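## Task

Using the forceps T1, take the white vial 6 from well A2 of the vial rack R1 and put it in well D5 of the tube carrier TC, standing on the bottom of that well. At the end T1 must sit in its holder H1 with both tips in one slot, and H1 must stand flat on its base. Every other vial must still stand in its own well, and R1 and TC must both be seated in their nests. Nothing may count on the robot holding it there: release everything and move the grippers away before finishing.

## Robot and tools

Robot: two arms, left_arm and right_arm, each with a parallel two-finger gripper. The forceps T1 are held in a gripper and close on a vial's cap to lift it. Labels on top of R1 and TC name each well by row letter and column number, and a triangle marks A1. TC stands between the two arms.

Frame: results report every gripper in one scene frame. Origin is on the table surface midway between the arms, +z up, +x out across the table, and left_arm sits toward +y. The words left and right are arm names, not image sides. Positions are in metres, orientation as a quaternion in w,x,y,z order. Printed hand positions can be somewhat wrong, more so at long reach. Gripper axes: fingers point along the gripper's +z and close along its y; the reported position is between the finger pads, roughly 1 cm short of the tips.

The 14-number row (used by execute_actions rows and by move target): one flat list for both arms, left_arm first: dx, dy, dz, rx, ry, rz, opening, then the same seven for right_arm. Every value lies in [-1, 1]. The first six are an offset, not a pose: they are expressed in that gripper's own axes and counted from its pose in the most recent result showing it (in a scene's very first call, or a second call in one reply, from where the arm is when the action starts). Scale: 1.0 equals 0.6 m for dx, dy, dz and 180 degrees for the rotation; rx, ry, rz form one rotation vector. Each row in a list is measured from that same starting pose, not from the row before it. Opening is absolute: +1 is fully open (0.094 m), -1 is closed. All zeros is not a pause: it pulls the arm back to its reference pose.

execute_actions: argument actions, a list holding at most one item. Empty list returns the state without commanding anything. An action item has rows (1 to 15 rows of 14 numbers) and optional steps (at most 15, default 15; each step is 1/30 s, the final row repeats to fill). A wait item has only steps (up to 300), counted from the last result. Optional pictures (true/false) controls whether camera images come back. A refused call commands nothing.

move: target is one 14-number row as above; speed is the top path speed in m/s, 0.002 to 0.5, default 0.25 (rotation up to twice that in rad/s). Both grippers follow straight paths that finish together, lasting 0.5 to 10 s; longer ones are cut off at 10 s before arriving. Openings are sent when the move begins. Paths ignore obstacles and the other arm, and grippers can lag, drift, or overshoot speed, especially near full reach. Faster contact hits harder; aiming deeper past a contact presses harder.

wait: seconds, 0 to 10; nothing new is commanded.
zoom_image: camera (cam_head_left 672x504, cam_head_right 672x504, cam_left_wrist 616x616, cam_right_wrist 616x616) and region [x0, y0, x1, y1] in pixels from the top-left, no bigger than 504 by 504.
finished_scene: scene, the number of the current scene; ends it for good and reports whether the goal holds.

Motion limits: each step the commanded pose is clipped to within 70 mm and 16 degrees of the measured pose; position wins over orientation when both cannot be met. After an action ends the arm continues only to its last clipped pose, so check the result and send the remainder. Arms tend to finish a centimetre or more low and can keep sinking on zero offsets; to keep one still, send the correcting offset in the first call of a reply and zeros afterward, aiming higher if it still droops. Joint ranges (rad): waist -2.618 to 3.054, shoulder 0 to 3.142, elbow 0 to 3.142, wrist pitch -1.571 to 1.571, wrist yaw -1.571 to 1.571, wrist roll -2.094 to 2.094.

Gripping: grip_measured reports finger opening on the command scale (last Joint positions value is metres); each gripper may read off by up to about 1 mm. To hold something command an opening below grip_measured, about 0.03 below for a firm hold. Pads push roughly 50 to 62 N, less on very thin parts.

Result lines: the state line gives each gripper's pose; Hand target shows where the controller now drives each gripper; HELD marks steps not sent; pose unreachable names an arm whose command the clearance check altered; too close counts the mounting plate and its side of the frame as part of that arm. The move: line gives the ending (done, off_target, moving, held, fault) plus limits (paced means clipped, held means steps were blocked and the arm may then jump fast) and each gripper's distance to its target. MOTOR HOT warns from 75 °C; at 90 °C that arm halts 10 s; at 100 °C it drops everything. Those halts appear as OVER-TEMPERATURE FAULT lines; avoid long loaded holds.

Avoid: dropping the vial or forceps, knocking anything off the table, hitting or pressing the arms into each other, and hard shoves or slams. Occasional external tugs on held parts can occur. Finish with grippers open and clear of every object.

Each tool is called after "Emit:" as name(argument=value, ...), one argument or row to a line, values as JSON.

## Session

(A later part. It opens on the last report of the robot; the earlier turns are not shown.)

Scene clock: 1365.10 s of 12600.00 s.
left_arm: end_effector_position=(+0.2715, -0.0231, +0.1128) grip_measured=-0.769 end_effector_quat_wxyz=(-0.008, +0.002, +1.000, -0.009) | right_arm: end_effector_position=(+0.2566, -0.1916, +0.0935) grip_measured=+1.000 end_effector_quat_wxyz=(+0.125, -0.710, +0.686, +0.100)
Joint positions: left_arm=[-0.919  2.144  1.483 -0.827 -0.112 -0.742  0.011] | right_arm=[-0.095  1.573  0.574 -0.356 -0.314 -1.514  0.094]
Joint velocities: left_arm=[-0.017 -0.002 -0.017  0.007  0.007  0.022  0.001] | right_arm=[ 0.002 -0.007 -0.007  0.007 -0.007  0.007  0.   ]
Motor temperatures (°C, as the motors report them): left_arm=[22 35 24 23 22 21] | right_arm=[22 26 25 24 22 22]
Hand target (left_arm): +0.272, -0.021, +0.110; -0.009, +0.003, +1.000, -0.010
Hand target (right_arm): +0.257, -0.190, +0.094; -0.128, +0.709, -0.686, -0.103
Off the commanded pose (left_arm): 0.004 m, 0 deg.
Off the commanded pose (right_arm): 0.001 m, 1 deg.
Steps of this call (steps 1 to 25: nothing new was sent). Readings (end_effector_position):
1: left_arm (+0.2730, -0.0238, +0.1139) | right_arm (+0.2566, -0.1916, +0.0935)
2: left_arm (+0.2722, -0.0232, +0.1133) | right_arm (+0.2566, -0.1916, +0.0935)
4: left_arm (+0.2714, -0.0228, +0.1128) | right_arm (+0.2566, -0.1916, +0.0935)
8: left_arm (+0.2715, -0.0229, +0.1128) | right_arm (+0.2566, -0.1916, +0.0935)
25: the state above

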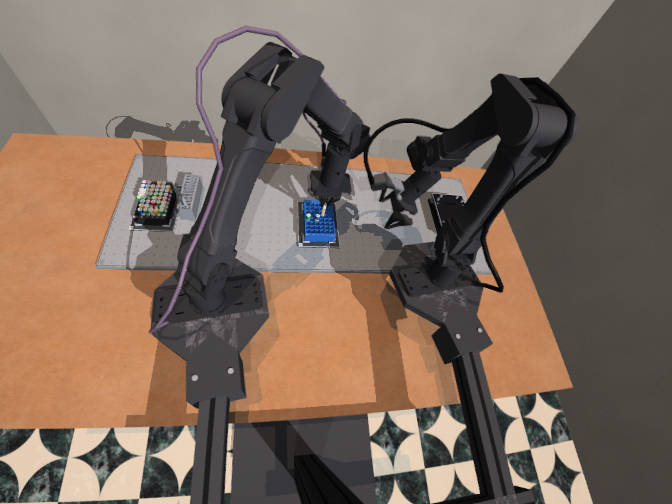

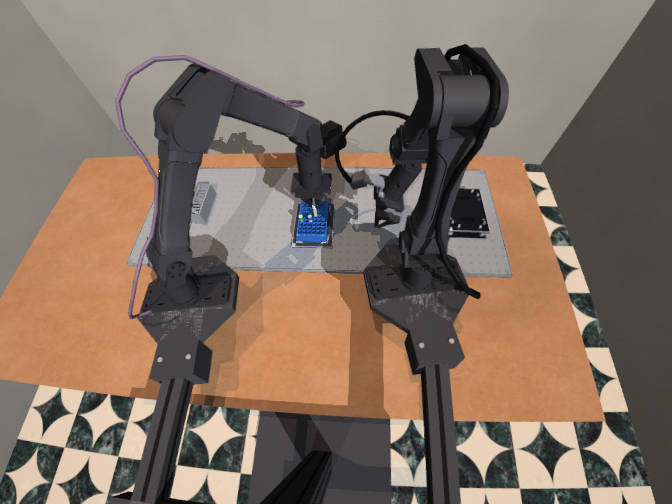

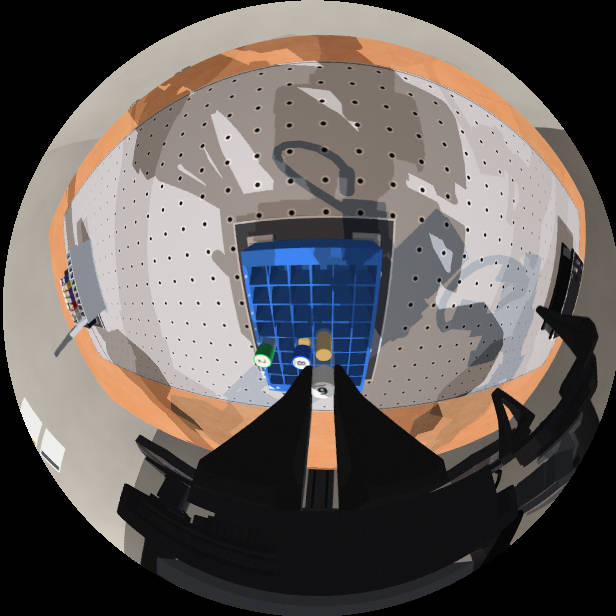

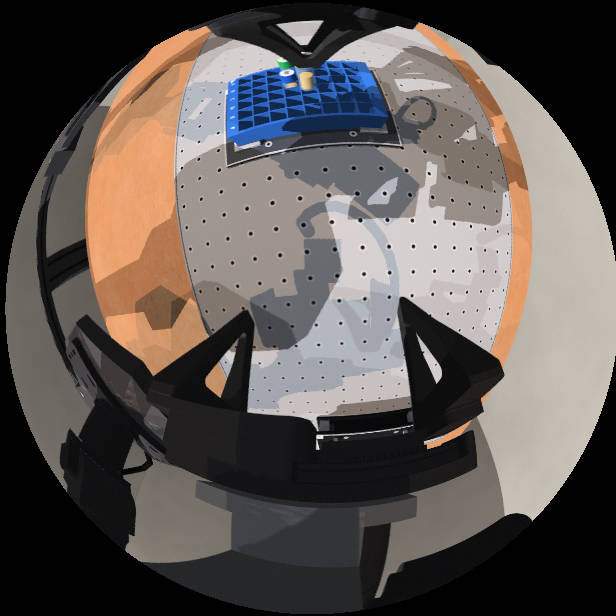

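Emit:
execute_actions(
  actions=[
    {"rows": [[-0.002, 0.0054, 0.0077, -0.00282, -0.00258, 0, -0.785, -0.002, 0, 0, 0, -0.003, 0, 1], [-0.0022, 0.0056, 0.0083, -0.0029, -0.00306, 0, -0.785, -0.002, 0, 0, 0, -0.003, 0, 1], [-0.0025, 0.0058, 0.0089, -0.00299, -0.00354, 0, -0.785, -0.002, 0, 0, 0, -0.003, 0, 1], [-0.0027, 0.006, 0.0095, -0.00307, -0.00402, 0, -0.785, -0.002, 0, 0, 0, -0.003, 0, 1], [-0.003, 0.0062, 0.0101, -0.00316, -0.0045, 0, -0.785, -0.002, 0, 0, 0, -0.003, 0, 1], [-0.0032, 0.0063, 0.0106, -0.00324, -0.00498, 0, -0.785, -0.002, 0, 0, 0, -0.003, 0, 1], [-0.0035, 0.0065, 0.0112, -0.00333, -0.00546, 0, -0.785, -0.002, 0, 0, 0, -0.003, 0, 1], [-0.0037, 0.0067, 0.0118, -0.00341, -0.00594, 0, -0.785, -0.002, 0, 0, 0, -0.003, 0, 1]], "steps": 15},
  ],
  pictures=false,
)

Emit:
execute_actions(
  actions=[
    {"steps": 20},
  ],
)

Scene clock: 1418.57 s of 12600.00 s.
left_arm: end_effector_position=(+0.2722, -0.0221, +0.1101) grip_measured=-0.769 end_effector_quat_wxyz=(-0.003, +0.001, +1.000, -0.007) | right_arm: end_effector_position=(+0.2566, -0.1916, +0.0935) grip_measured=+1.000 end_effector_quat_wxyz=(+0.125, -0.710, +0.686, +0.100)
Joint positions: left_arm=[-0.919  2.144  1.471 -0.81  -0.12  -0.742  0.011] | right_arm=[-0.095  1.573  0.574 -0.356 -0.314 -1.514  0.094]
Joint velocities: left_arm=[ 0.012 -0.022 -0.007  0.022 -0.037  0.051 -0.001] | right_arm=[-0.002 -0.022  0.002 -0.037 -0.037 -0.037  0.   ]
Motor temperatures (°C, as the motors report them): left_arm=[22 35 24 23 22 21] | right_arm=[22 26 25 23 22 22]
Hand target (left_arm): +0.274, -0.019, +0.106; +0.001, +0.002, +1.000, -0.003
Hand target (right_arm): +0.257, -0.190, +0.094; -0.128, +0.709, -0.686, -0.103
Off the commanded pose (left_arm): 0.006 m, 1 deg.
Off the commanded pose (right_arm): 0.001 m, 1 deg.
Steps of this call (steps 1 to 90: nothing new was sent; then 49.97 s passed at rest; steps 91 to 105: all 15 steps of this action). Readings (end_effector_position):
91: left_arm (+0.2715, -0.0231, +0.1128) | right_arm (+0.2566, -0.1916, +0.0935)
92: left_arm (+0.2717, -0.0231, +0.1128) | right_arm (+0.2566, -0.1916, +0.0935)
94: left_arm (+0.2723, -0.0234, +0.1128) | right_arm (+0.2566, -0.1916, +0.0935)
98: left_arm (+0.2739, -0.0240, +0.1125) | right_arm (+0.2566, -0.1916, +0.0935)
105: the state above

Scene clock: 1419.23 s of 12600.00 s.
left_arm: end_effector_position=(+0.2729, -0.0225, +0.1101) grip_measured=-0.769 end_effector_quat_wxyz=(-0.002, +0.001, +1.000, -0.008) | right_arm: end_effector_position=(+0.2566, -0.1916, +0.0935) grip_measured=+1.000 end_effector_quat_wxyz=(+0.125, -0.710, +0.686, +0.100)
Joint positions: left_arm=[-0.919  2.144  1.471 -0.807 -0.121 -0.742  0.011] | right_arm=[-0.095  1.573  0.574 -0.356 -0.314 -1.514  0.094]
Joint velocities: left_arm=[ 0.012  0.007  0.002  0.022 -0.022  0.022 -0.001] | right_arm=[ 0.012  0.007  0.002 -0.095  0.007  0.022  0.   ]
Motor temperatures (°C, as the motors report them): left_arm=[22 35 24 23 22 21] | right_arm=[22 26 25 23 22 22]
Hand target (left_arm): +0.274, -0.019, +0.106; +0.001, +0.002, +1.000, -0.003
Hand target (right_arm): +0.257, -0.190, +0.094; -0.128, +0.709, -0.686, -0.103
Off the commanded pose (left_arm): 0.006 m, 1 deg.
Off the commanded pose (right_arm): 0.001 m, 1 deg.
Steps of this call (steps 1 to 20: nothing new was sent). Readings (end_effector_position):
1: left_arm (+0.2724, -0.0222, +0.1101) | right_arm (+0.2566, -0.1916, +0.0935)
2: left_arm (+0.2725, -0.0222, +0.1101) | right_arm (+0.2566, -0.1916, +0.0935)
4: left_arm (+0.2726, -0.0223, +0.1101) | right_arm (+0.2566, -0.1916, +0.0935)
8: left_arm (+0.2728, -0.0224, +0.1101) | right_arm (+0.2566, -0.1916, +0.0935)
20: the state above

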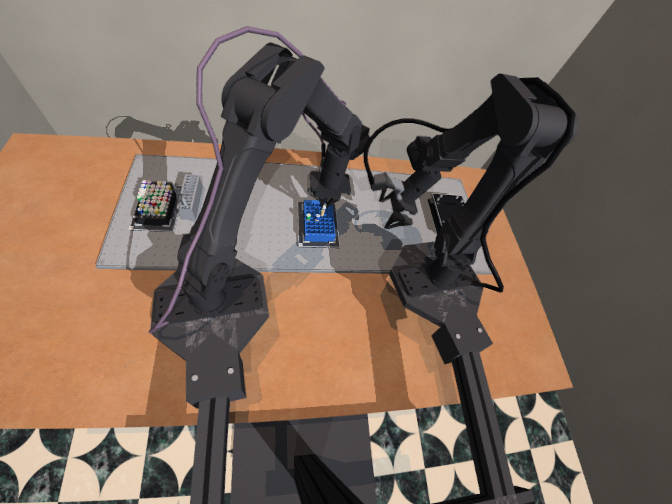

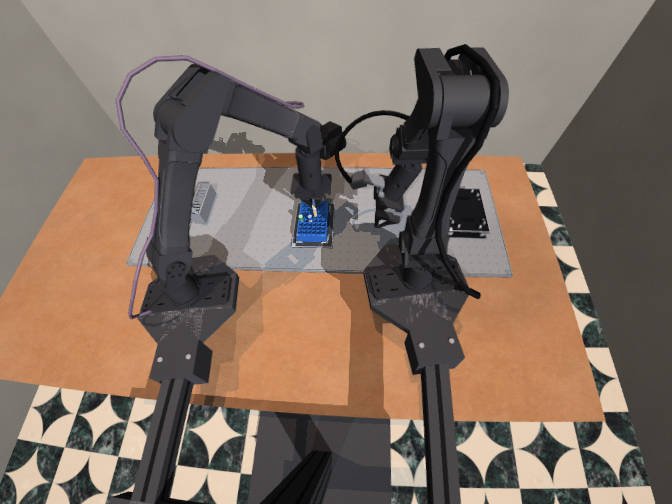

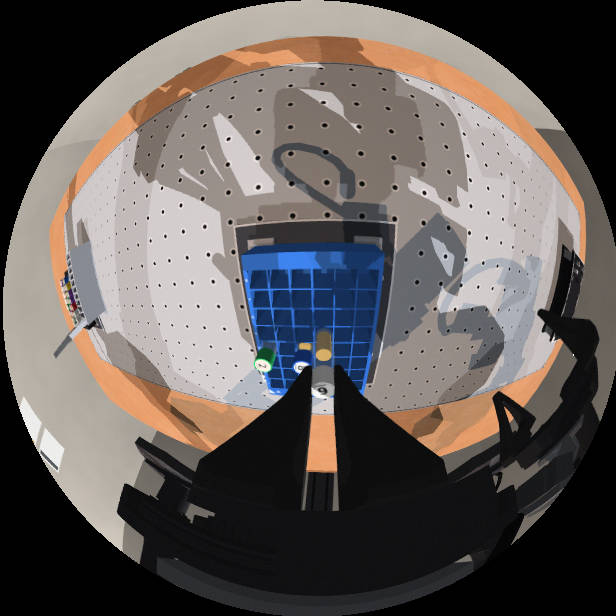

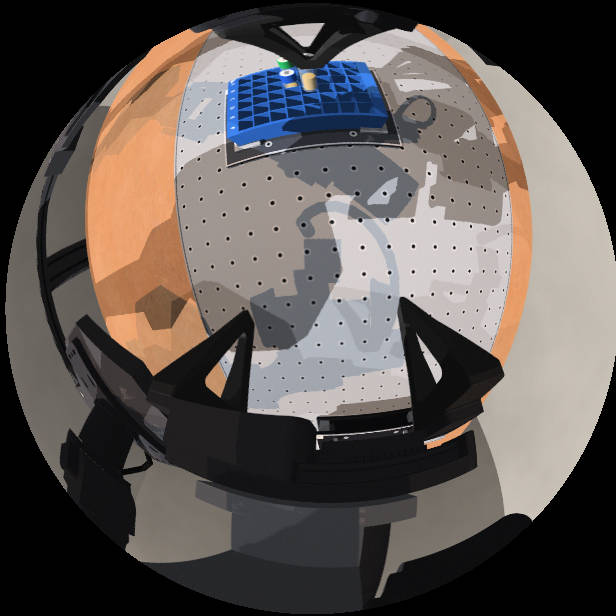

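Emit:
zoom_image(
  camera="cam_right_wrist",
  region=[270, 50, 350, 120],
)

Emit:
zoom_image(
  camera="cam_left_wrist",
  region=[280, 300, 370, 390],
)

Region (270, 50, 350, 120) of cam_right_wrist's 616x616 image, scaled by 6.300, with more detail than that image has; it fills the top 441 rows of this view, and the rest is white.

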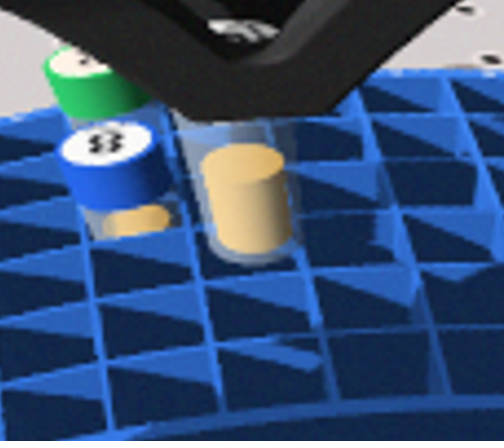

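Region (280, 300, 370, 390) of cam_left_wrist's 616x616 image, scaled by 5.600, with more detail than that image has.

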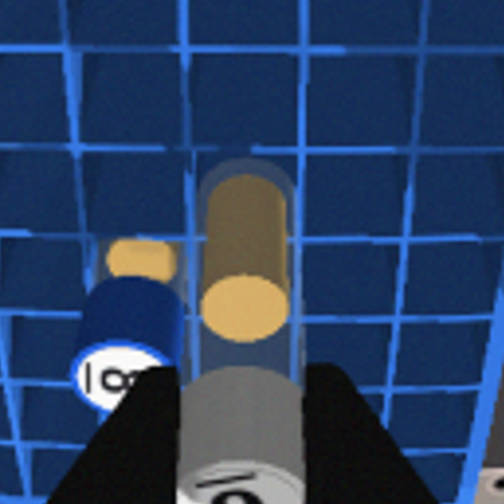

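Emit:
execute_actions(
  actions=[
    {"rows": [[-0.0065, -0.0012, 0.009, -0.0004, -0.0032, 0, -0.785, -0.002, 0, 0, 0, -0.003, 0, 1], [-0.0069, -0.0015, 0.0108, -0.00044, -0.0032, 0, -0.785, -0.002, 0, 0, 0, -0.003, 0, 1], [-0.00733, -0.00185, 0.0125, -0.00048, -0.00325, 0, -0.785, -0.002, 0, 0, 0, -0.003, 0, 1]], "steps": 15},
  ],
  pictures=false,
)

Emit:
execute_actions(
  actions=[
    {"steps": 15},
  ],
)

Scene clock: 1447.63 s of 12600.00 s.
left_arm: end_effector_position=(+0.2727, -0.0229, +0.1065) grip_measured=-0.769 end_effector_quat_wxyz=(-0.003, +0.001, +1.000, -0.007) | right_arm: end_effector_position=(+0.2566, -0.1916, +0.0935) grip_measured=+1.000 end_effector_quat_wxyz=(+0.125, -0.710, +0.686, +0.100)
Joint positions: left_arm=[-0.919  2.153  1.471 -0.8   -0.122 -0.742  0.011] | right_arm=[-0.095  1.573  0.574 -0.356 -0.314 -1.514  0.094]
Joint velocities: left_arm=[ 0.007 -0.012 -0.007 -0.007 -0.007 -0.051  0.001] | right_arm=[ 0.012 -0.002  0.012 -0.051  0.007 -0.139  0.   ]
Motor temperatures (°C, as the motors report them): left_arm=[22 35 24 23 22 21] | right_arm=[22 26 25 23 22 22]
Hand target (left_arm): +0.277, -0.023, +0.103; +0.003, +0.001, +1.000, -0.007
Hand target (right_arm): +0.257, -0.190, +0.094; -0.128, +0.709, -0.686, -0.103
Off the commanded pose (left_arm): 0.006 m, 1 deg.
Off the commanded pose (right_arm): 0.001 m, 1 deg.
Steps of this call (steps 1 to 90: nothing new was sent; then 24.90 s passed at rest; steps 91 to 105: all 15 steps of this action). Readings (end_effector_position):
91: left_arm (+0.2729, -0.0225, +0.1101) | right_arm (+0.2566, -0.1916, +0.0935)
92: left_arm (+0.2730, -0.0226, +0.1098) | right_arm (+0.2566, -0.1916, +0.0935)
94: left_arm (+0.2731, -0.0230, +0.1082) | right_arm (+0.2566, -0.1916, +0.0935)
98: left_arm (+0.2727, -0.0229, +0.1065) | right_arm (+0.2566, -0.1916, +0.0935)
105: the state above

Scene clock: 1448.13 s of 12600.00 s.
left_arm: end_effector_position=(+0.2727, -0.0229, +0.1065) grip_measured=-0.769 end_effector_quat_wxyz=(-0.003, +0.001, +1.000, -0.007) | right_arm: end_effector_position=(+0.2566, -0.1916, +0.0935) grip_measured=+1.000 end_effector_quat_wxyz=(+0.125, -0.710, +0.686, +0.100)
Joint positions: left_arm=[-0.919  2.153  1.471 -0.8   -0.122 -0.742  0.011] | right_arm=[-0.095  1.573  0.574 -0.356 -0.314 -1.514  0.094]
Joint velocities: left_arm=[-0.007 -0.012 -0.022  0.051  0.022  0.022 -0.   ] | right_arm=[-0.007 -0.012 -0.012 -0.007  0.007 -0.066  0.   ]
Motor temperatures (°C, as the motors report them): left_arm=[22 35 24 23 22 21] | right_arm=[22 26 25 23 22 22]
Hand target (left_arm): +0.277, -0.023, +0.103; +0.003, +0.001, +1.000, -0.007
Hand target (right_arm): +0.257, -0.190, +0.094; -0.128, +0.709, -0.686, -0.103
Off the commanded pose (left_arm): 0.006 m, 1 deg.
Off the commanded pose (right_arm): 0.001 m, 1 deg.
Steps of this call (steps 1 to 15: nothing new was sent). Readings (end_effector_position):
1: left_arm (+0.2727, -0.0229, +0.1065) | right_arm (+0.2566, -0.1916, +0.0935)
2: left_arm (+0.2727, -0.0229, +0.1065) | right_arm (+0.2566, -0.1916, +0.0935)
4: left_arm (+0.2727, -0.0229, +0.1065) | right_arm (+0.2566, -0.1916, +0.0935)
8: left_arm (+0.2727, -0.0229, +0.1065) | right_arm (+0.2566, -0.1916, +0.0935)
15: the state above

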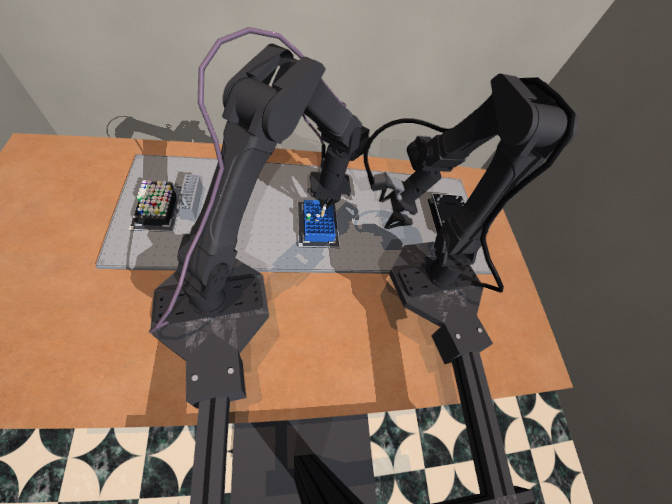

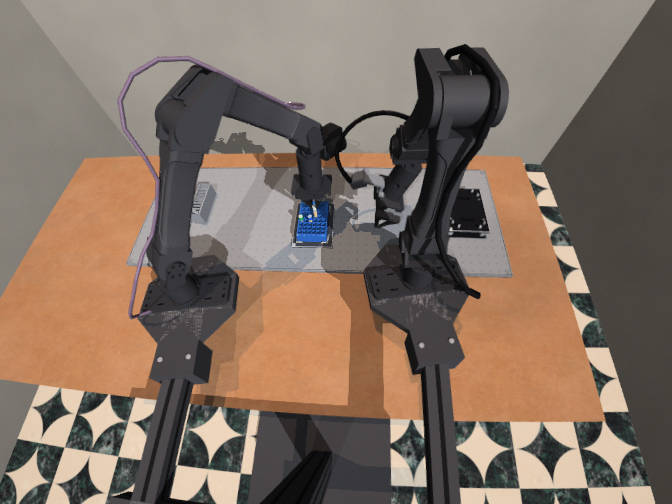

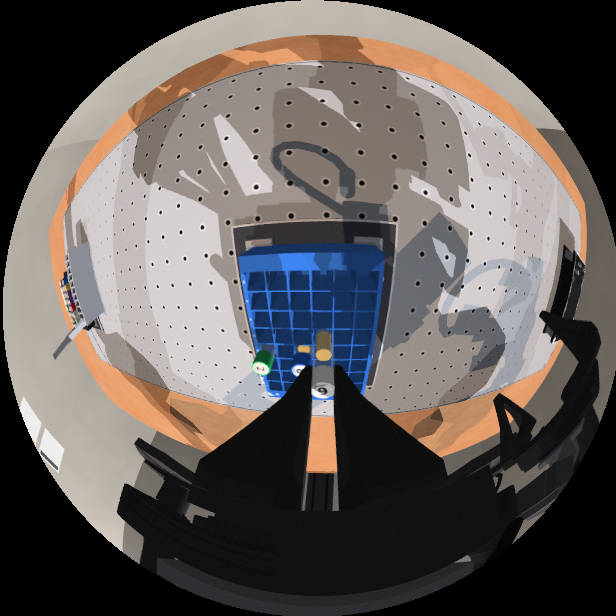

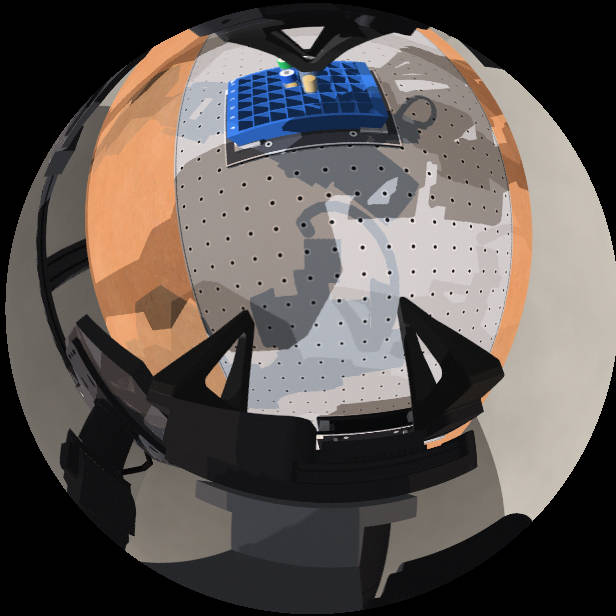

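Emit:
zoom_image(
  camera="cam_right_wrist",
  region=[270, 50, 350, 120],
)

Emit:
zoom_image(
  camera="cam_left_wrist",
  region=[280, 300, 370, 390],
)

Region (270, 50, 350, 120) of cam_right_wrist's 616x616 image, scaled by 6.300, with more detail than that image has; it fills the top 441 rows of this view, and the rest is white.

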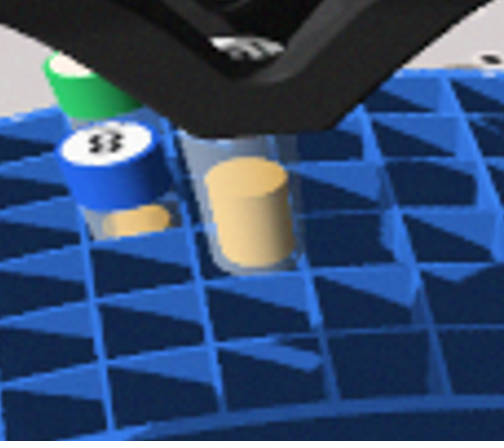

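Region (280, 300, 370, 390) of cam_left_wrist's 616x616 image, scaled by 5.600, with more detail than that image has.

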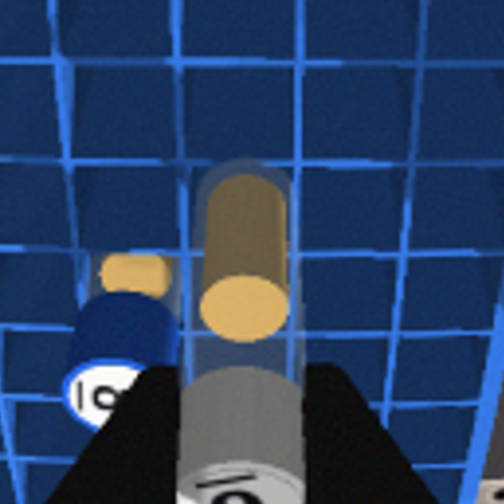

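Emit:
execute_actions(
  actions=[
    {"rows": [[-0.0034, 0.0029, 0.0008, -0.0019, -0.0008, 0, -0.785, -0.002, 0, 0, 0, -0.003, 0, 1], [-0.0027, 0.0035, 0.0008, -0.0024, -0.0003, 0, -0.785, -0.002, 0, 0, 0, -0.003, 0, 1], [-0.002, 0.0041, 0.0008, -0.0029, 0.0003, 0, -0.785, -0.002, 0, 0, 0, -0.003, 0, 1], [-0.00134, 0.00475, 0.0008, -0.00334, 0.00082, 0, -0.785, -0.002, 0, 0, 0, -0.003, 0, 1]], "steps": 15},
  ],
  pictures=false,
)

Scene clock: 1467.20 s of 12600.00 s.
left_arm: end_effector_position=(+0.2726, -0.0228, +0.1065) grip_measured=-0.769 end_effector_quat_wxyz=(-0.003, +0.001, +1.000, -0.007) | right_arm: end_effector_position=(+0.2566, -0.1916, +0.0935) grip_measured=+1.000 end_effector_quat_wxyz=(+0.125, -0.710, +0.686, +0.100)
Joint positions: left_arm=[-0.919  2.153  1.471 -0.8   -0.122 -0.742  0.011] | right_arm=[-0.095  1.573  0.574 -0.356 -0.314 -1.514  0.094]
Joint velocities: left_arm=[ 0.007  0.012 -0.002  0.007  0.051 -0.007 -0.   ] | right_arm=[ 0.007 -0.022 -0.007  0.022  0.037  0.051  0.   ]
Motor temperatures (°C, as the motors report them): left_arm=[22 35 24 23 22 21] | right_arm=[22 26 25 23 22 22]
Hand target (left_arm): +0.274, -0.020, +0.106; -0.004, +0.001, +1.000, -0.002
Hand target (right_arm): +0.257, -0.190, +0.094; -0.128, +0.709, -0.686, -0.103
Off the commanded pose (left_arm): 0.003 m, 1 deg.
Off the commanded pose (right_arm): 0.001 m, 1 deg.
Steps of this call (steps 1 to 90: nothing new was sent; then 15.57 s passed at rest; steps 91 to 105: all 15 steps of this action). Readings (end_effector_position):
91: left_arm (+0.2727, -0.0229, +0.1065) | right_arm (+0.2566, -0.1916, +0.0935)
92: left_arm (+0.2727, -0.0229, +0.1065) | right_arm (+0.2566, -0.1916, +0.0935)
94: left_arm (+0.2726, -0.0228, +0.1065) | right_arm (+0.2566, -0.1916, +0.0935)
98: left_arm (+0.2726, -0.0228, +0.1065) | right_arm (+0.2566, -0.1916, +0.0935)
105: the state above

Emit:
execute_actions(
  actions=[
    {"rows": [[-0.00134, 0.00475, 0.0008, -0.00334, 0.00082, 0, -0.785, -0.002, 0, 0, 0, -0.003, 0, 1], [-0.0009, 0.0052, 0.0008, -0.00366, 0.00117, 0, -0.785, -0.002, 0, 0, 0, -0.003, 0, 1], [-0.0004, 0.0056, 0.0008, -0.00398, 0.00152, 0, -0.785, -0.002, 0, 0, 0, -0.003, 0, 1], [0.0, 0.006, 0.0008, -0.0043, 0.00188, 0, -0.785, -0.002, 0, 0, 0, -0.003, 0, 1], [0.0005, 0.00644, 0.0008, -0.00463, 0.00223, 0, -0.785, -0.002, 0, 0, 0, -0.003, 0, 1]], "steps": 15},
  ],
  pictures=false,
)

Scene clock: 1476.23 s of 12600.00 s.
left_arm: end_effector_position=(+0.2725, -0.0227, +0.1065) grip_measured=-0.769 end_effector_quat_wxyz=(-0.003, +0.001, +1.000, -0.007) | right_arm: end_effector_position=(+0.2566, -0.1916, +0.0935) grip_measured=+1.000 end_effector_quat_wxyz=(+0.125, -0.710, +0.686, +0.100)
Joint positions: left_arm=[-0.919  2.153  1.471 -0.8   -0.122 -0.742  0.011] | right_arm=[-0.095  1.573  0.574 -0.356 -0.314 -1.514  0.094]
Joint velocities: left_arm=[-0.012 -0.007  0.002 -0.037  0.007 -0.022 -0.   ] | right_arm=[ 0.002 -0.007 -0.017 -0.022 -0.037  0.051  0.   ]
Motor temperatures (°C, as the motors report them): left_arm=[22 35 24 23 22 21] | right_arm=[22 26 25 23 22 22]
Hand target (left_arm): +0.272, -0.019, +0.106; -0.006, +0.001, +1.000, +0.001
Hand target (right_arm): +0.257, -0.190, +0.094; -0.128, +0.709, -0.686, -0.103
Off the commanded pose (left_arm): 0.004 m, 1 deg.
Off the commanded pose (right_arm): 0.001 m, 1 deg.
Steps of this call (steps 1 to 90: nothing new was sent; then 5.53 s passed at rest; steps 91 to 105: all 15 steps of this action). Readings (end_effector_position):
91: left_arm (+0.2726, -0.0228, +0.1065) | right_arm (+0.2566, -0.1916, +0.0935)
92: left_arm (+0.2726, -0.0228, +0.1065) | right_arm (+0.2566, -0.1916, +0.0935)
94: left_arm (+0.2725, -0.0227, +0.1065) | right_arm (+0.2566, -0.1916, +0.0935)
98: left_arm (+0.2725, -0.0227, +0.1065) | right_arm (+0.2566, -0.1916, +0.0935)
105: the state above

Emit:
execute_actions(
  actions=[
    {"rows": [[0.0005, 0.00644, 0.0008, -0.00463, 0.00223, 0, -0.785, -0.002, 0, 0, 0, -0.003, 0, 1], [0.0008, 0.0067, 0.0008, -0.00485, 0.00247, 0, -0.785, -0.002, 0, 0, 0, -0.003, 0, 1], [0.0011, 0.007, 0.0008, -0.00506, 0.0027, 0, -0.785, -0.002, 0, 0, 0, -0.003, 0, 1], [0.0014, 0.0073, 0.0008, -0.00528, 0.00294, 0, -0.785, -0.002, 0, 0, 0, -0.003, 0, 1], [0.0017, 0.0076, 0.0008, -0.00549, 0.00317, 0, -0.785, -0.002, 0, 0, 0, -0.003, 0, 1], [0.002, 0.0078, 0.0008, -0.00571, 0.00341, 0, -0.785, -0.002, 0, 0, 0, -0.003, 0, 1], [0.0023, 0.0081, 0.0008, -0.00592, 0.00364, 0, -0.785, -0.002, 0, 0, 0, -0.003, 0, 1], [0.0026, 0.0084, 0.0008, -0.00614, 0.00388, 0, -0.785, -0.002, 0, 0, 0, -0.003, 0, 1], [0.00295, 0.0087, 0.0008, -0.00635, 0.00411, 0, -0.785, -0.002, 0, 0, 0, -0.003, 0, 1]], "steps": 15},
  ],
  pictures=false,
)

Scene clock: 1488.67 s of 12600.00 s.
left_arm: end_effector_position=(+0.2723, -0.0226, +0.1065) grip_measured=-0.769 end_effector_quat_wxyz=(-0.003, +0.001, +1.000, -0.006) | right_arm: end_effector_position=(+0.2566, -0.1916, +0.0935) grip_measured=+1.000 end_effector_quat_wxyz=(+0.125, -0.710, +0.686, +0.100)
Joint positions: left_arm=[-0.919  2.153  1.471 -0.802 -0.121 -0.742  0.011] | right_arm=[-0.095  1.573  0.574 -0.356 -0.314 -1.514  0.094]
Joint velocities: left_arm=[ 0.007 -0.002  0.007 -0.037  0.022 -0.022 -0.   ] | right_arm=[-0.022 -0.002  0.007  0.051 -0.051 -0.007  0.   ]
Motor temperatures (°C, as the motors report them): left_arm=[22 35 24 23 22 21] | right_arm=[22 26 25 23 22 22]
Hand target (left_arm): +0.271, -0.018, +0.106; -0.009, +0.001, +1.000, +0.003
Hand target (right_arm): +0.257, -0.190, +0.094; -0.128, +0.709, -0.686, -0.103
Off the commanded pose (left_arm): 0.005 m, 1 deg.
Off the commanded pose (right_arm): 0.001 m, 1 deg.
Steps of this call (steps 1 to 90: nothing new was sent; then 8.93 s passed at rest; steps 91 to 105: all 15 steps of this action). Readings (end_effector_position):
91: left_arm (+0.2725, -0.0227, +0.1065) | right_arm (+0.2566, -0.1916, +0.0935)
92: left_arm (+0.2725, -0.0227, +0.1065) | right_arm (+0.2566, -0.1916, +0.0935)
94: left_arm (+0.2724, -0.0227, +0.1065) | right_arm (+0.2566, -0.1916, +0.0935)
98: left_arm (+0.2723, -0.0226, +0.1065) | right_arm (+0.2566, -0.1916, +0.0935)
105: the state above

Emit:
execute_actions(
  actions=[
    {"rows": [[0.00295, 0.0087, 0.0008, -0.00635, 0.00411, 0, -0.785, -0.002, 0, 0, 0, -0.003, 0, 1], [0.0033, 0.009, 0.0005, -0.0066, 0.0044, 0, -0.785, -0.002, 0, 0, 0, -0.003, 0, 1], [0.0036, 0.0093, 0.0002, -0.0068, 0.0046, 0, -0.785, -0.002, 0, 0, 0, -0.003, 0, 1], [0.0039, 0.0096, 0.0, -0.007, 0.0048, 0, -0.785, -0.002, 0, 0, 0, -0.003, 0, 1]], "steps": 15},
  ],
)

Emit:
zoom_image(
  camera="cam_right_wrist",
  region=[270, 50, 350, 120],
)

Emit:
zoom_image(
  camera="cam_left_wrist",
  region=[280, 300, 370, 390],
)

Scene clock: 1506.30 s of 12600.00 s.
left_arm: end_effector_position=(+0.2721, -0.0225, +0.1065) grip_measured=-0.769 end_effector_quat_wxyz=(-0.004, +0.002, +1.000, -0.006) | right_arm: end_effector_position=(+0.2566, -0.1916, +0.0935) grip_measured=+1.000 end_effector_quat_wxyz=(+0.125, -0.710, +0.686, +0.100)
Joint positions: left_arm=[-0.919  2.153  1.471 -0.802 -0.121 -0.742  0.011] | right_arm=[-0.095  1.573  0.574 -0.356 -0.314 -1.514  0.094]
Joint velocities: left_arm=[-0.002  0.007 -0.007 -0.022  0.066 -0.007  0.001] | right_arm=[-0.002 -0.012  0.002  0.037 -0.022  0.007  0.   ]
Motor temperatures (°C, as the motors report them): left_arm=[22 35 24 23 22 21] | right_arm=[22 26 25 23 22 22]
Hand target (left_arm): +0.270, -0.017, +0.106; -0.011, +0.001, +1.000, +0.004
Hand target (right_arm): +0.257, -0.190, +0.094; -0.128, +0.709, -0.686, -0.103
Off the commanded pose (left_arm): 0.006 m, 1 deg.
Off the commanded pose (right_arm): 0.001 m, 1 deg.
Steps of this call (steps 1 to 90: nothing new was sent; then 14.13 s passed at rest; steps 91 to 105: all 15 steps of this action). Readings (end_effector_position):
91: left_arm (+0.2723, -0.0226, +0.1065) | right_arm (+0.2566, -0.1916, +0.0935)
92: left_arm (+0.2722, -0.0226, +0.1065) | right_arm (+0.2566, -0.1916, +0.0935)
94: left_arm (+0.2721, -0.0225, +0.1065) | right_arm (+0.2566, -0.1916, +0.0935)
98: left_arm (+0.2721, -0.0225, +0.1065) | right_arm (+0.2566, -0.1916, +0.0935)
105: the state above

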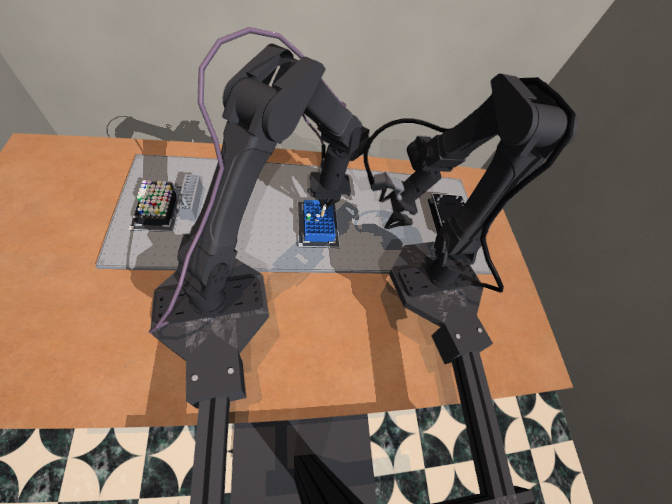

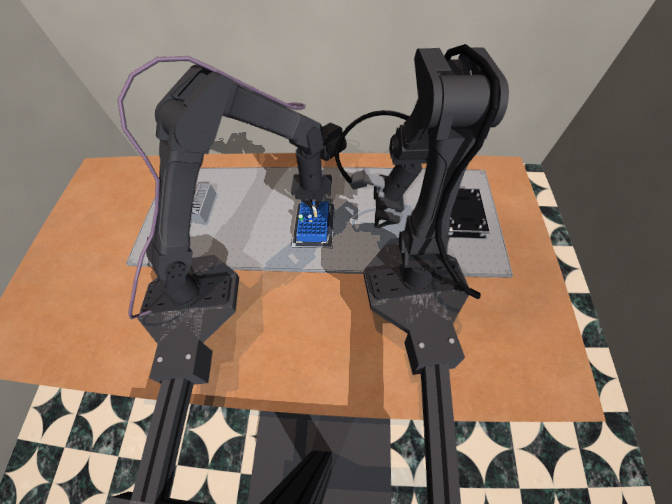

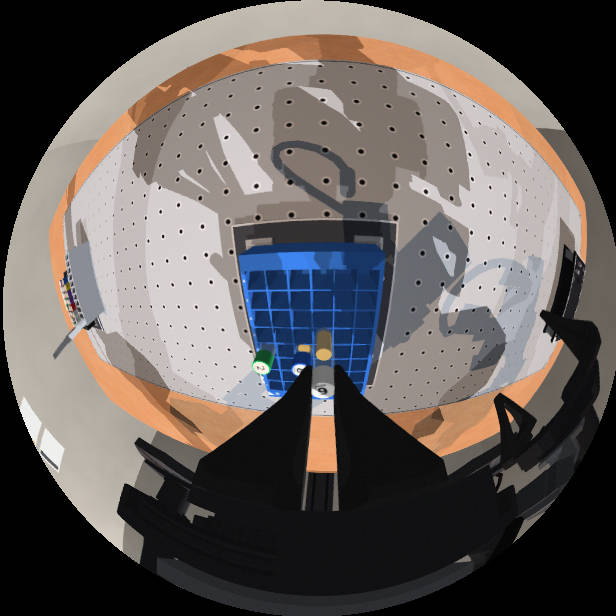

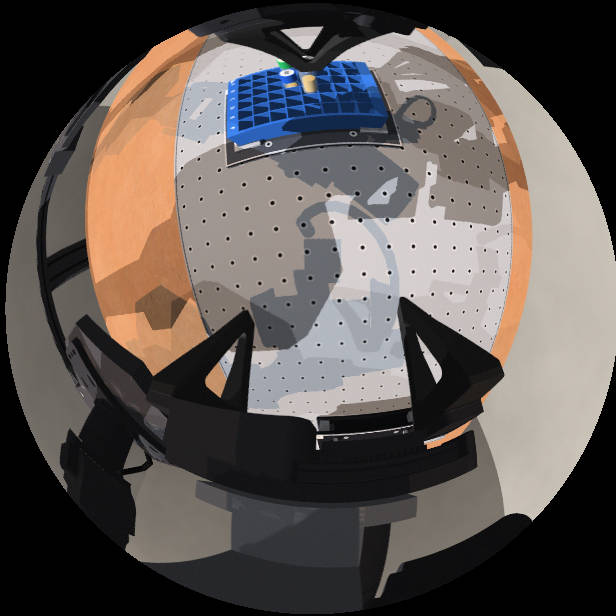

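Region (270, 50, 350, 120) of cam_right_wrist's 616x616 image, scaled by 6.300, with more detail than that image has; it fills the top 441 rows of this view, and the rest is white.

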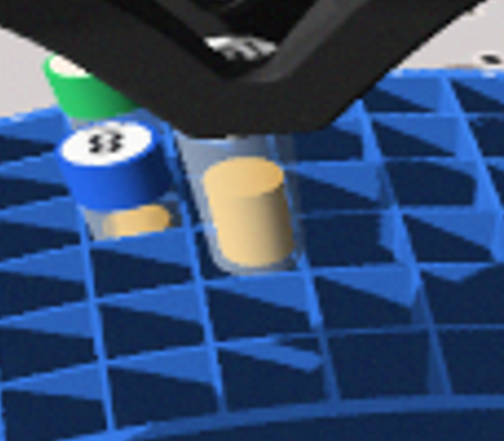

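Region (280, 300, 370, 390) of cam_left_wrist's 616x616 image, scaled by 5.600, with more detail than that image has.

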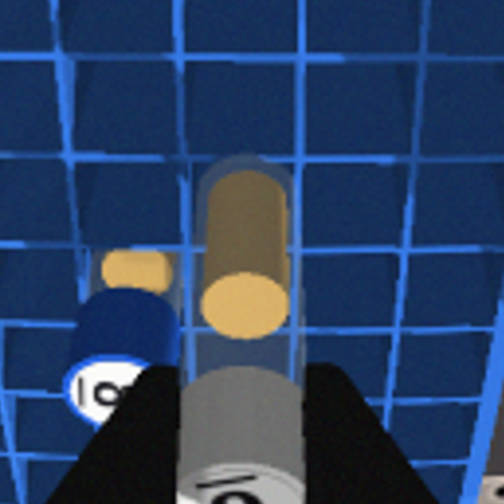

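Emit:
execute_actions(
  actions=[
    {"rows": [[-0.0099, 0.0002, -0.02457, 0.00466, -0.00696, 0, -0.785, -0.002, 0, 0, 0, -0.003, 0, 1], [-0.0099, 0.0002, -0.02457, 0.00466, -0.00696, 0, -0.785, -0.002, 0, 0, 0, -0.003, 0, 1], [-0.01435, -0.0021, -0.0356, 0.00831, -0.01095, 0, -0.785, -0.002, 0, 0, 0, -0.003, 0, 1], [-0.01435, -0.0021, -0.0356, 0.00831, -0.01095, 0, -0.785, -0.002, 0, 0, 0, -0.003, 0, 1], [-0.01435, -0.0021, -0.0356, 0.00831, -0.01095, 0, -0.785, -0.002, 0, 0, 0, -0.003, 0, 1], [-0.01435, -0.0021, -0.0356, 0.00831, -0.01095, 0, -0.785, -0.002, 0, 0, 0, -0.003, 0, 1], [-0.0099, 0.0002, -0.02457, 0.00466, -0.00696, 0, -0.785, -0.002, 0, 0, 0, -0.003, 0, 1]], "steps": 15},
  ],
  pictures=false,
)

Emit:
execute_actions(
  actions=[
    {"steps": 15},
  ],
  pictures=false,
)

Scene clock: 1526.23 s of 12600.00 s.
left_arm: end_effector_position=(+0.2725, -0.0225, +0.1089) grip_measured=-0.769 end_effector_quat_wxyz=(-0.003, +0.002, +1.000, -0.007) | right_arm: end_effector_position=(+0.2566, -0.1916, +0.0935) grip_measured=+1.000 end_effector_quat_wxyz=(+0.125, -0.710, +0.686, +0.100)
Joint positions: left_arm=[-0.919  2.147  1.471 -0.806 -0.12  -0.741  0.011] | right_arm=[-0.095  1.573  0.574 -0.356 -0.314 -1.514  0.094]
Joint velocities: left_arm=[-0.002 -0.002  0.022 -0.051  0.022 -0.037 -0.001] | right_arm=[-0.022  0.007 -0.002  0.007 -0.081 -0.007  0.   ]
Motor temperatures (°C, as the motors report them): left_arm=[22 35 24 23 22 21] | right_arm=[22 26 25 23 22 22]
Hand target (left_arm): +0.278, -0.022, +0.121; +0.007, +0.002, +1.000, -0.013
Hand target (right_arm): +0.257, -0.190, +0.094; -0.128, +0.709, -0.686, -0.103
Off the commanded pose (left_arm): 0.014 m, 1 deg.
Off the commanded pose (right_arm): 0.001 m, 1 deg.
Steps of this call (steps 1 to 90: nothing new was sent; then 16.43 s passed at rest; steps 91 to 105: all 15 steps of this action). Readings (end_effector_position):
91: left_arm (+0.2722, -0.0226, +0.1068) | right_arm (+0.2566, -0.1916, +0.0935)
92: left_arm (+0.2723, -0.0227, +0.1071) | right_arm (+0.2566, -0.1916, +0.0935)
94: left_arm (+0.2724, -0.0226, +0.1078) | right_arm (+0.2566, -0.1916, +0.0935)
98: left_arm (+0.2728, -0.0228, +0.1089) | right_arm (+0.2566, -0.1916, +0.0935)
105: the state above

Scene clock: 1526.73 s of 12600.00 s.
left_arm: end_effector_position=(+0.2725, -0.0225, +0.1089) grip_measured=-0.769 end_effector_quat_wxyz=(-0.003, +0.002, +1.000, -0.007) | right_arm: end_effector_position=(+0.2566, -0.1916, +0.0935) grip_measured=+1.000 end_effector_quat_wxyz=(+0.125, -0.710, +0.686, +0.100)
Joint positions: left_arm=[-0.919  2.147  1.471 -0.806 -0.12  -0.741  0.011] | right_arm=[-0.095  1.573  0.574 -0.356 -0.314 -1.514  0.094]
Joint velocities: left_arm=[-0.017  0.007 -0.012 -0.007 -0.007  0.007 -0.   ] | right_arm=[-0.007 -0.002 -0.007 -0.022  0.051  0.037  0.   ]
Motor temperatures (°C, as the motors report them): left_arm=[22 35 25 23 22 21] | right_arm=[22 26 25 23 22 22]
Hand target (left_arm): +0.278, -0.022, +0.121; +0.007, +0.002, +1.000, -0.013
Hand target (right_arm): +0.257, -0.190, +0.094; -0.128, +0.709, -0.686, -0.103
Off the commanded pose (left_arm): 0.014 m, 1 deg.
Off the commanded pose (right_arm): 0.001 m, 1 deg.
Steps of this call (steps 1 to 15: nothing new was sent). Readings (end_effector_position):
1: left_arm (+0.2725, -0.0225, +0.1089) | right_arm (+0.2566, -0.1916, +0.0935)
2: left_arm (+0.2725, -0.0225, +0.1089) | right_arm (+0.2566, -0.1916, +0.0935)
4: left_arm (+0.2725, -0.0225, +0.1089) | right_arm (+0.2566, -0.1916, +0.0935)
8: left_arm (+0.2725, -0.0225, +0.1089) | right_arm (+0.2566, -0.1916, +0.0935)
15: the state above

Emit:
execute_actions(
  actions=[],
)

Emit:
zoom_image(
  camera="cam_right_wrist",
  region=[270, 50, 350, 120],
)

Emit:
zoom_image(
  camera="cam_left_wrist",
  region=[280, 300, 370, 390],
)

Scene clock: 1539.07 s of 12600.00 s.
left_arm: end_effector_position=(+0.2725, -0.0225, +0.1089) grip_measured=-0.769 end_effector_quat_wxyz=(-0.003, +0.002, +1.000, -0.007) | right_arm: end_effector_position=(+0.2566, -0.1916, +0.0935) grip_measured=+1.000 end_effector_quat_wxyz=(+0.125, -0.710, +0.686, +0.100)
Joint positions: left_arm=[-0.919  2.147  1.471 -0.806 -0.12  -0.741  0.011] | right_arm=[-0.095  1.573  0.574 -0.356 -0.314 -1.514  0.094]
Joint velocities: left_arm=[ 0.007 -0.007 -0.012 -0.051 -0.007  0.007 -0.001] | right_arm=[-0.022  0.002  0.002 -0.051 -0.022  0.007  0.   ]
Motor temperatures (°C, as the motors report them): left_arm=[22 36 25 23 22 21] | right_arm=[22 26 25 22 22 22]
Hand target (left_arm): +0.278, -0.022, +0.121; +0.007, +0.002, +1.000, -0.013
Hand target (right_arm): +0.257, -0.190, +0.094; -0.128, +0.709, -0.686, -0.103
Off the commanded pose (left_arm): 0.014 m, 1 deg.
Off the commanded pose (right_arm): 0.001 m, 1 deg.
Steps of this call (steps 1 to 90: nothing new was sent; then 9.33 s passed at rest). Readings (end_effector_position):
1: left_arm (+0.2725, -0.0225, +0.1089) | right_arm (+0.2566, -0.1916, +0.0935)
2: left_arm (+0.2725, -0.0225, +0.1089) | right_arm (+0.2566, -0.1916, +0.0935)
4: left_arm (+0.2725, -0.0225, +0.1089) | right_arm (+0.2566, -0.1916, +0.0935)
8: left_arm (+0.2725, -0.0225, +0.1089) | right_arm (+0.2566, -0.1916, +0.0935)
90: the state above

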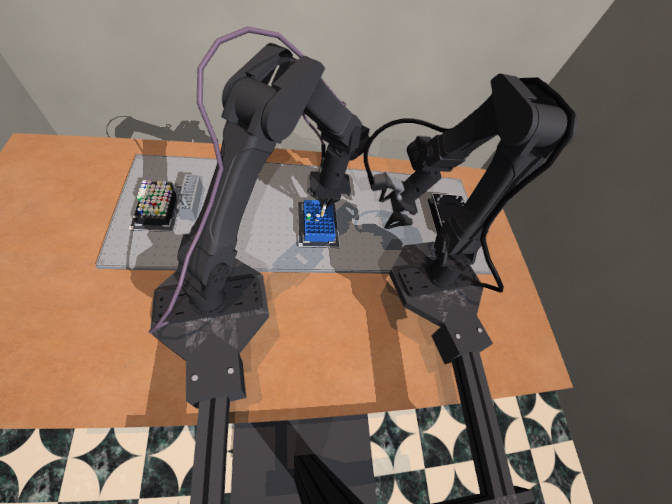

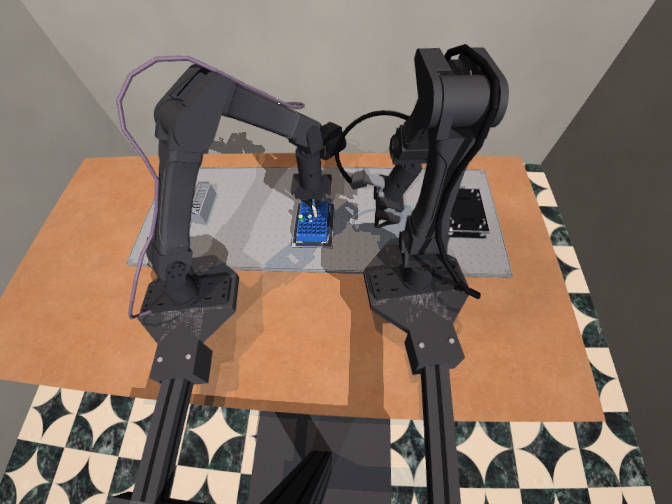

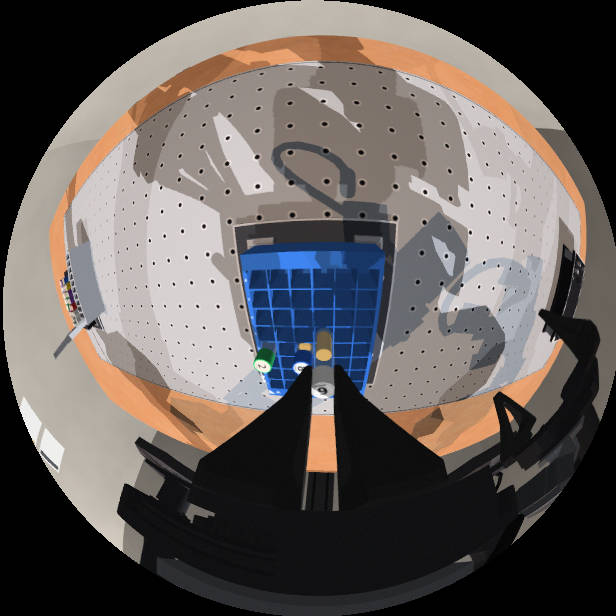

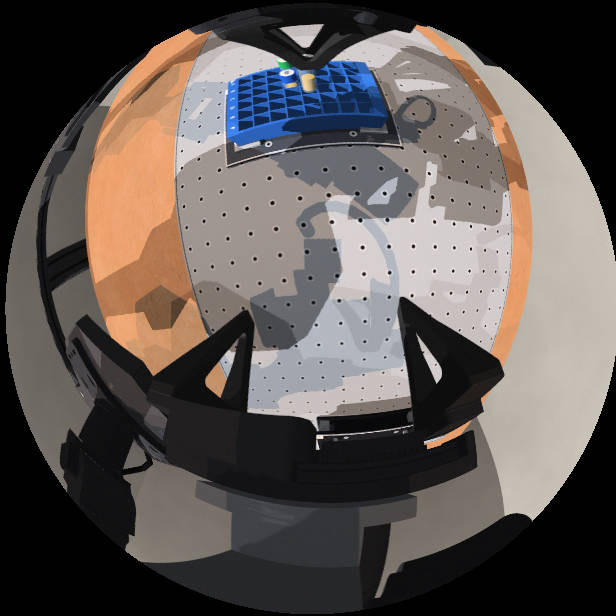

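Region (270, 50, 350, 120) of cam_right_wrist's 616x616 image, scaled by 6.300, with more detail than that image has; it fills the top 441 rows of this view, and the rest is white.

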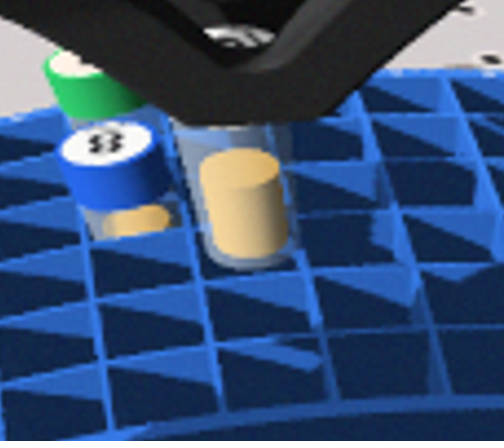

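Region (280, 300, 370, 390) of cam_left_wrist's 616x616 image, scaled by 5.600, with more detail than that image has.

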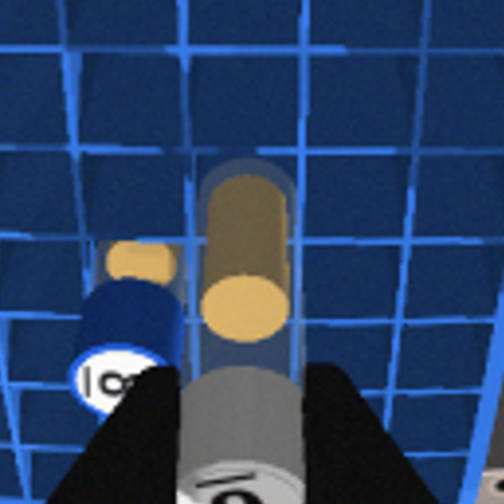

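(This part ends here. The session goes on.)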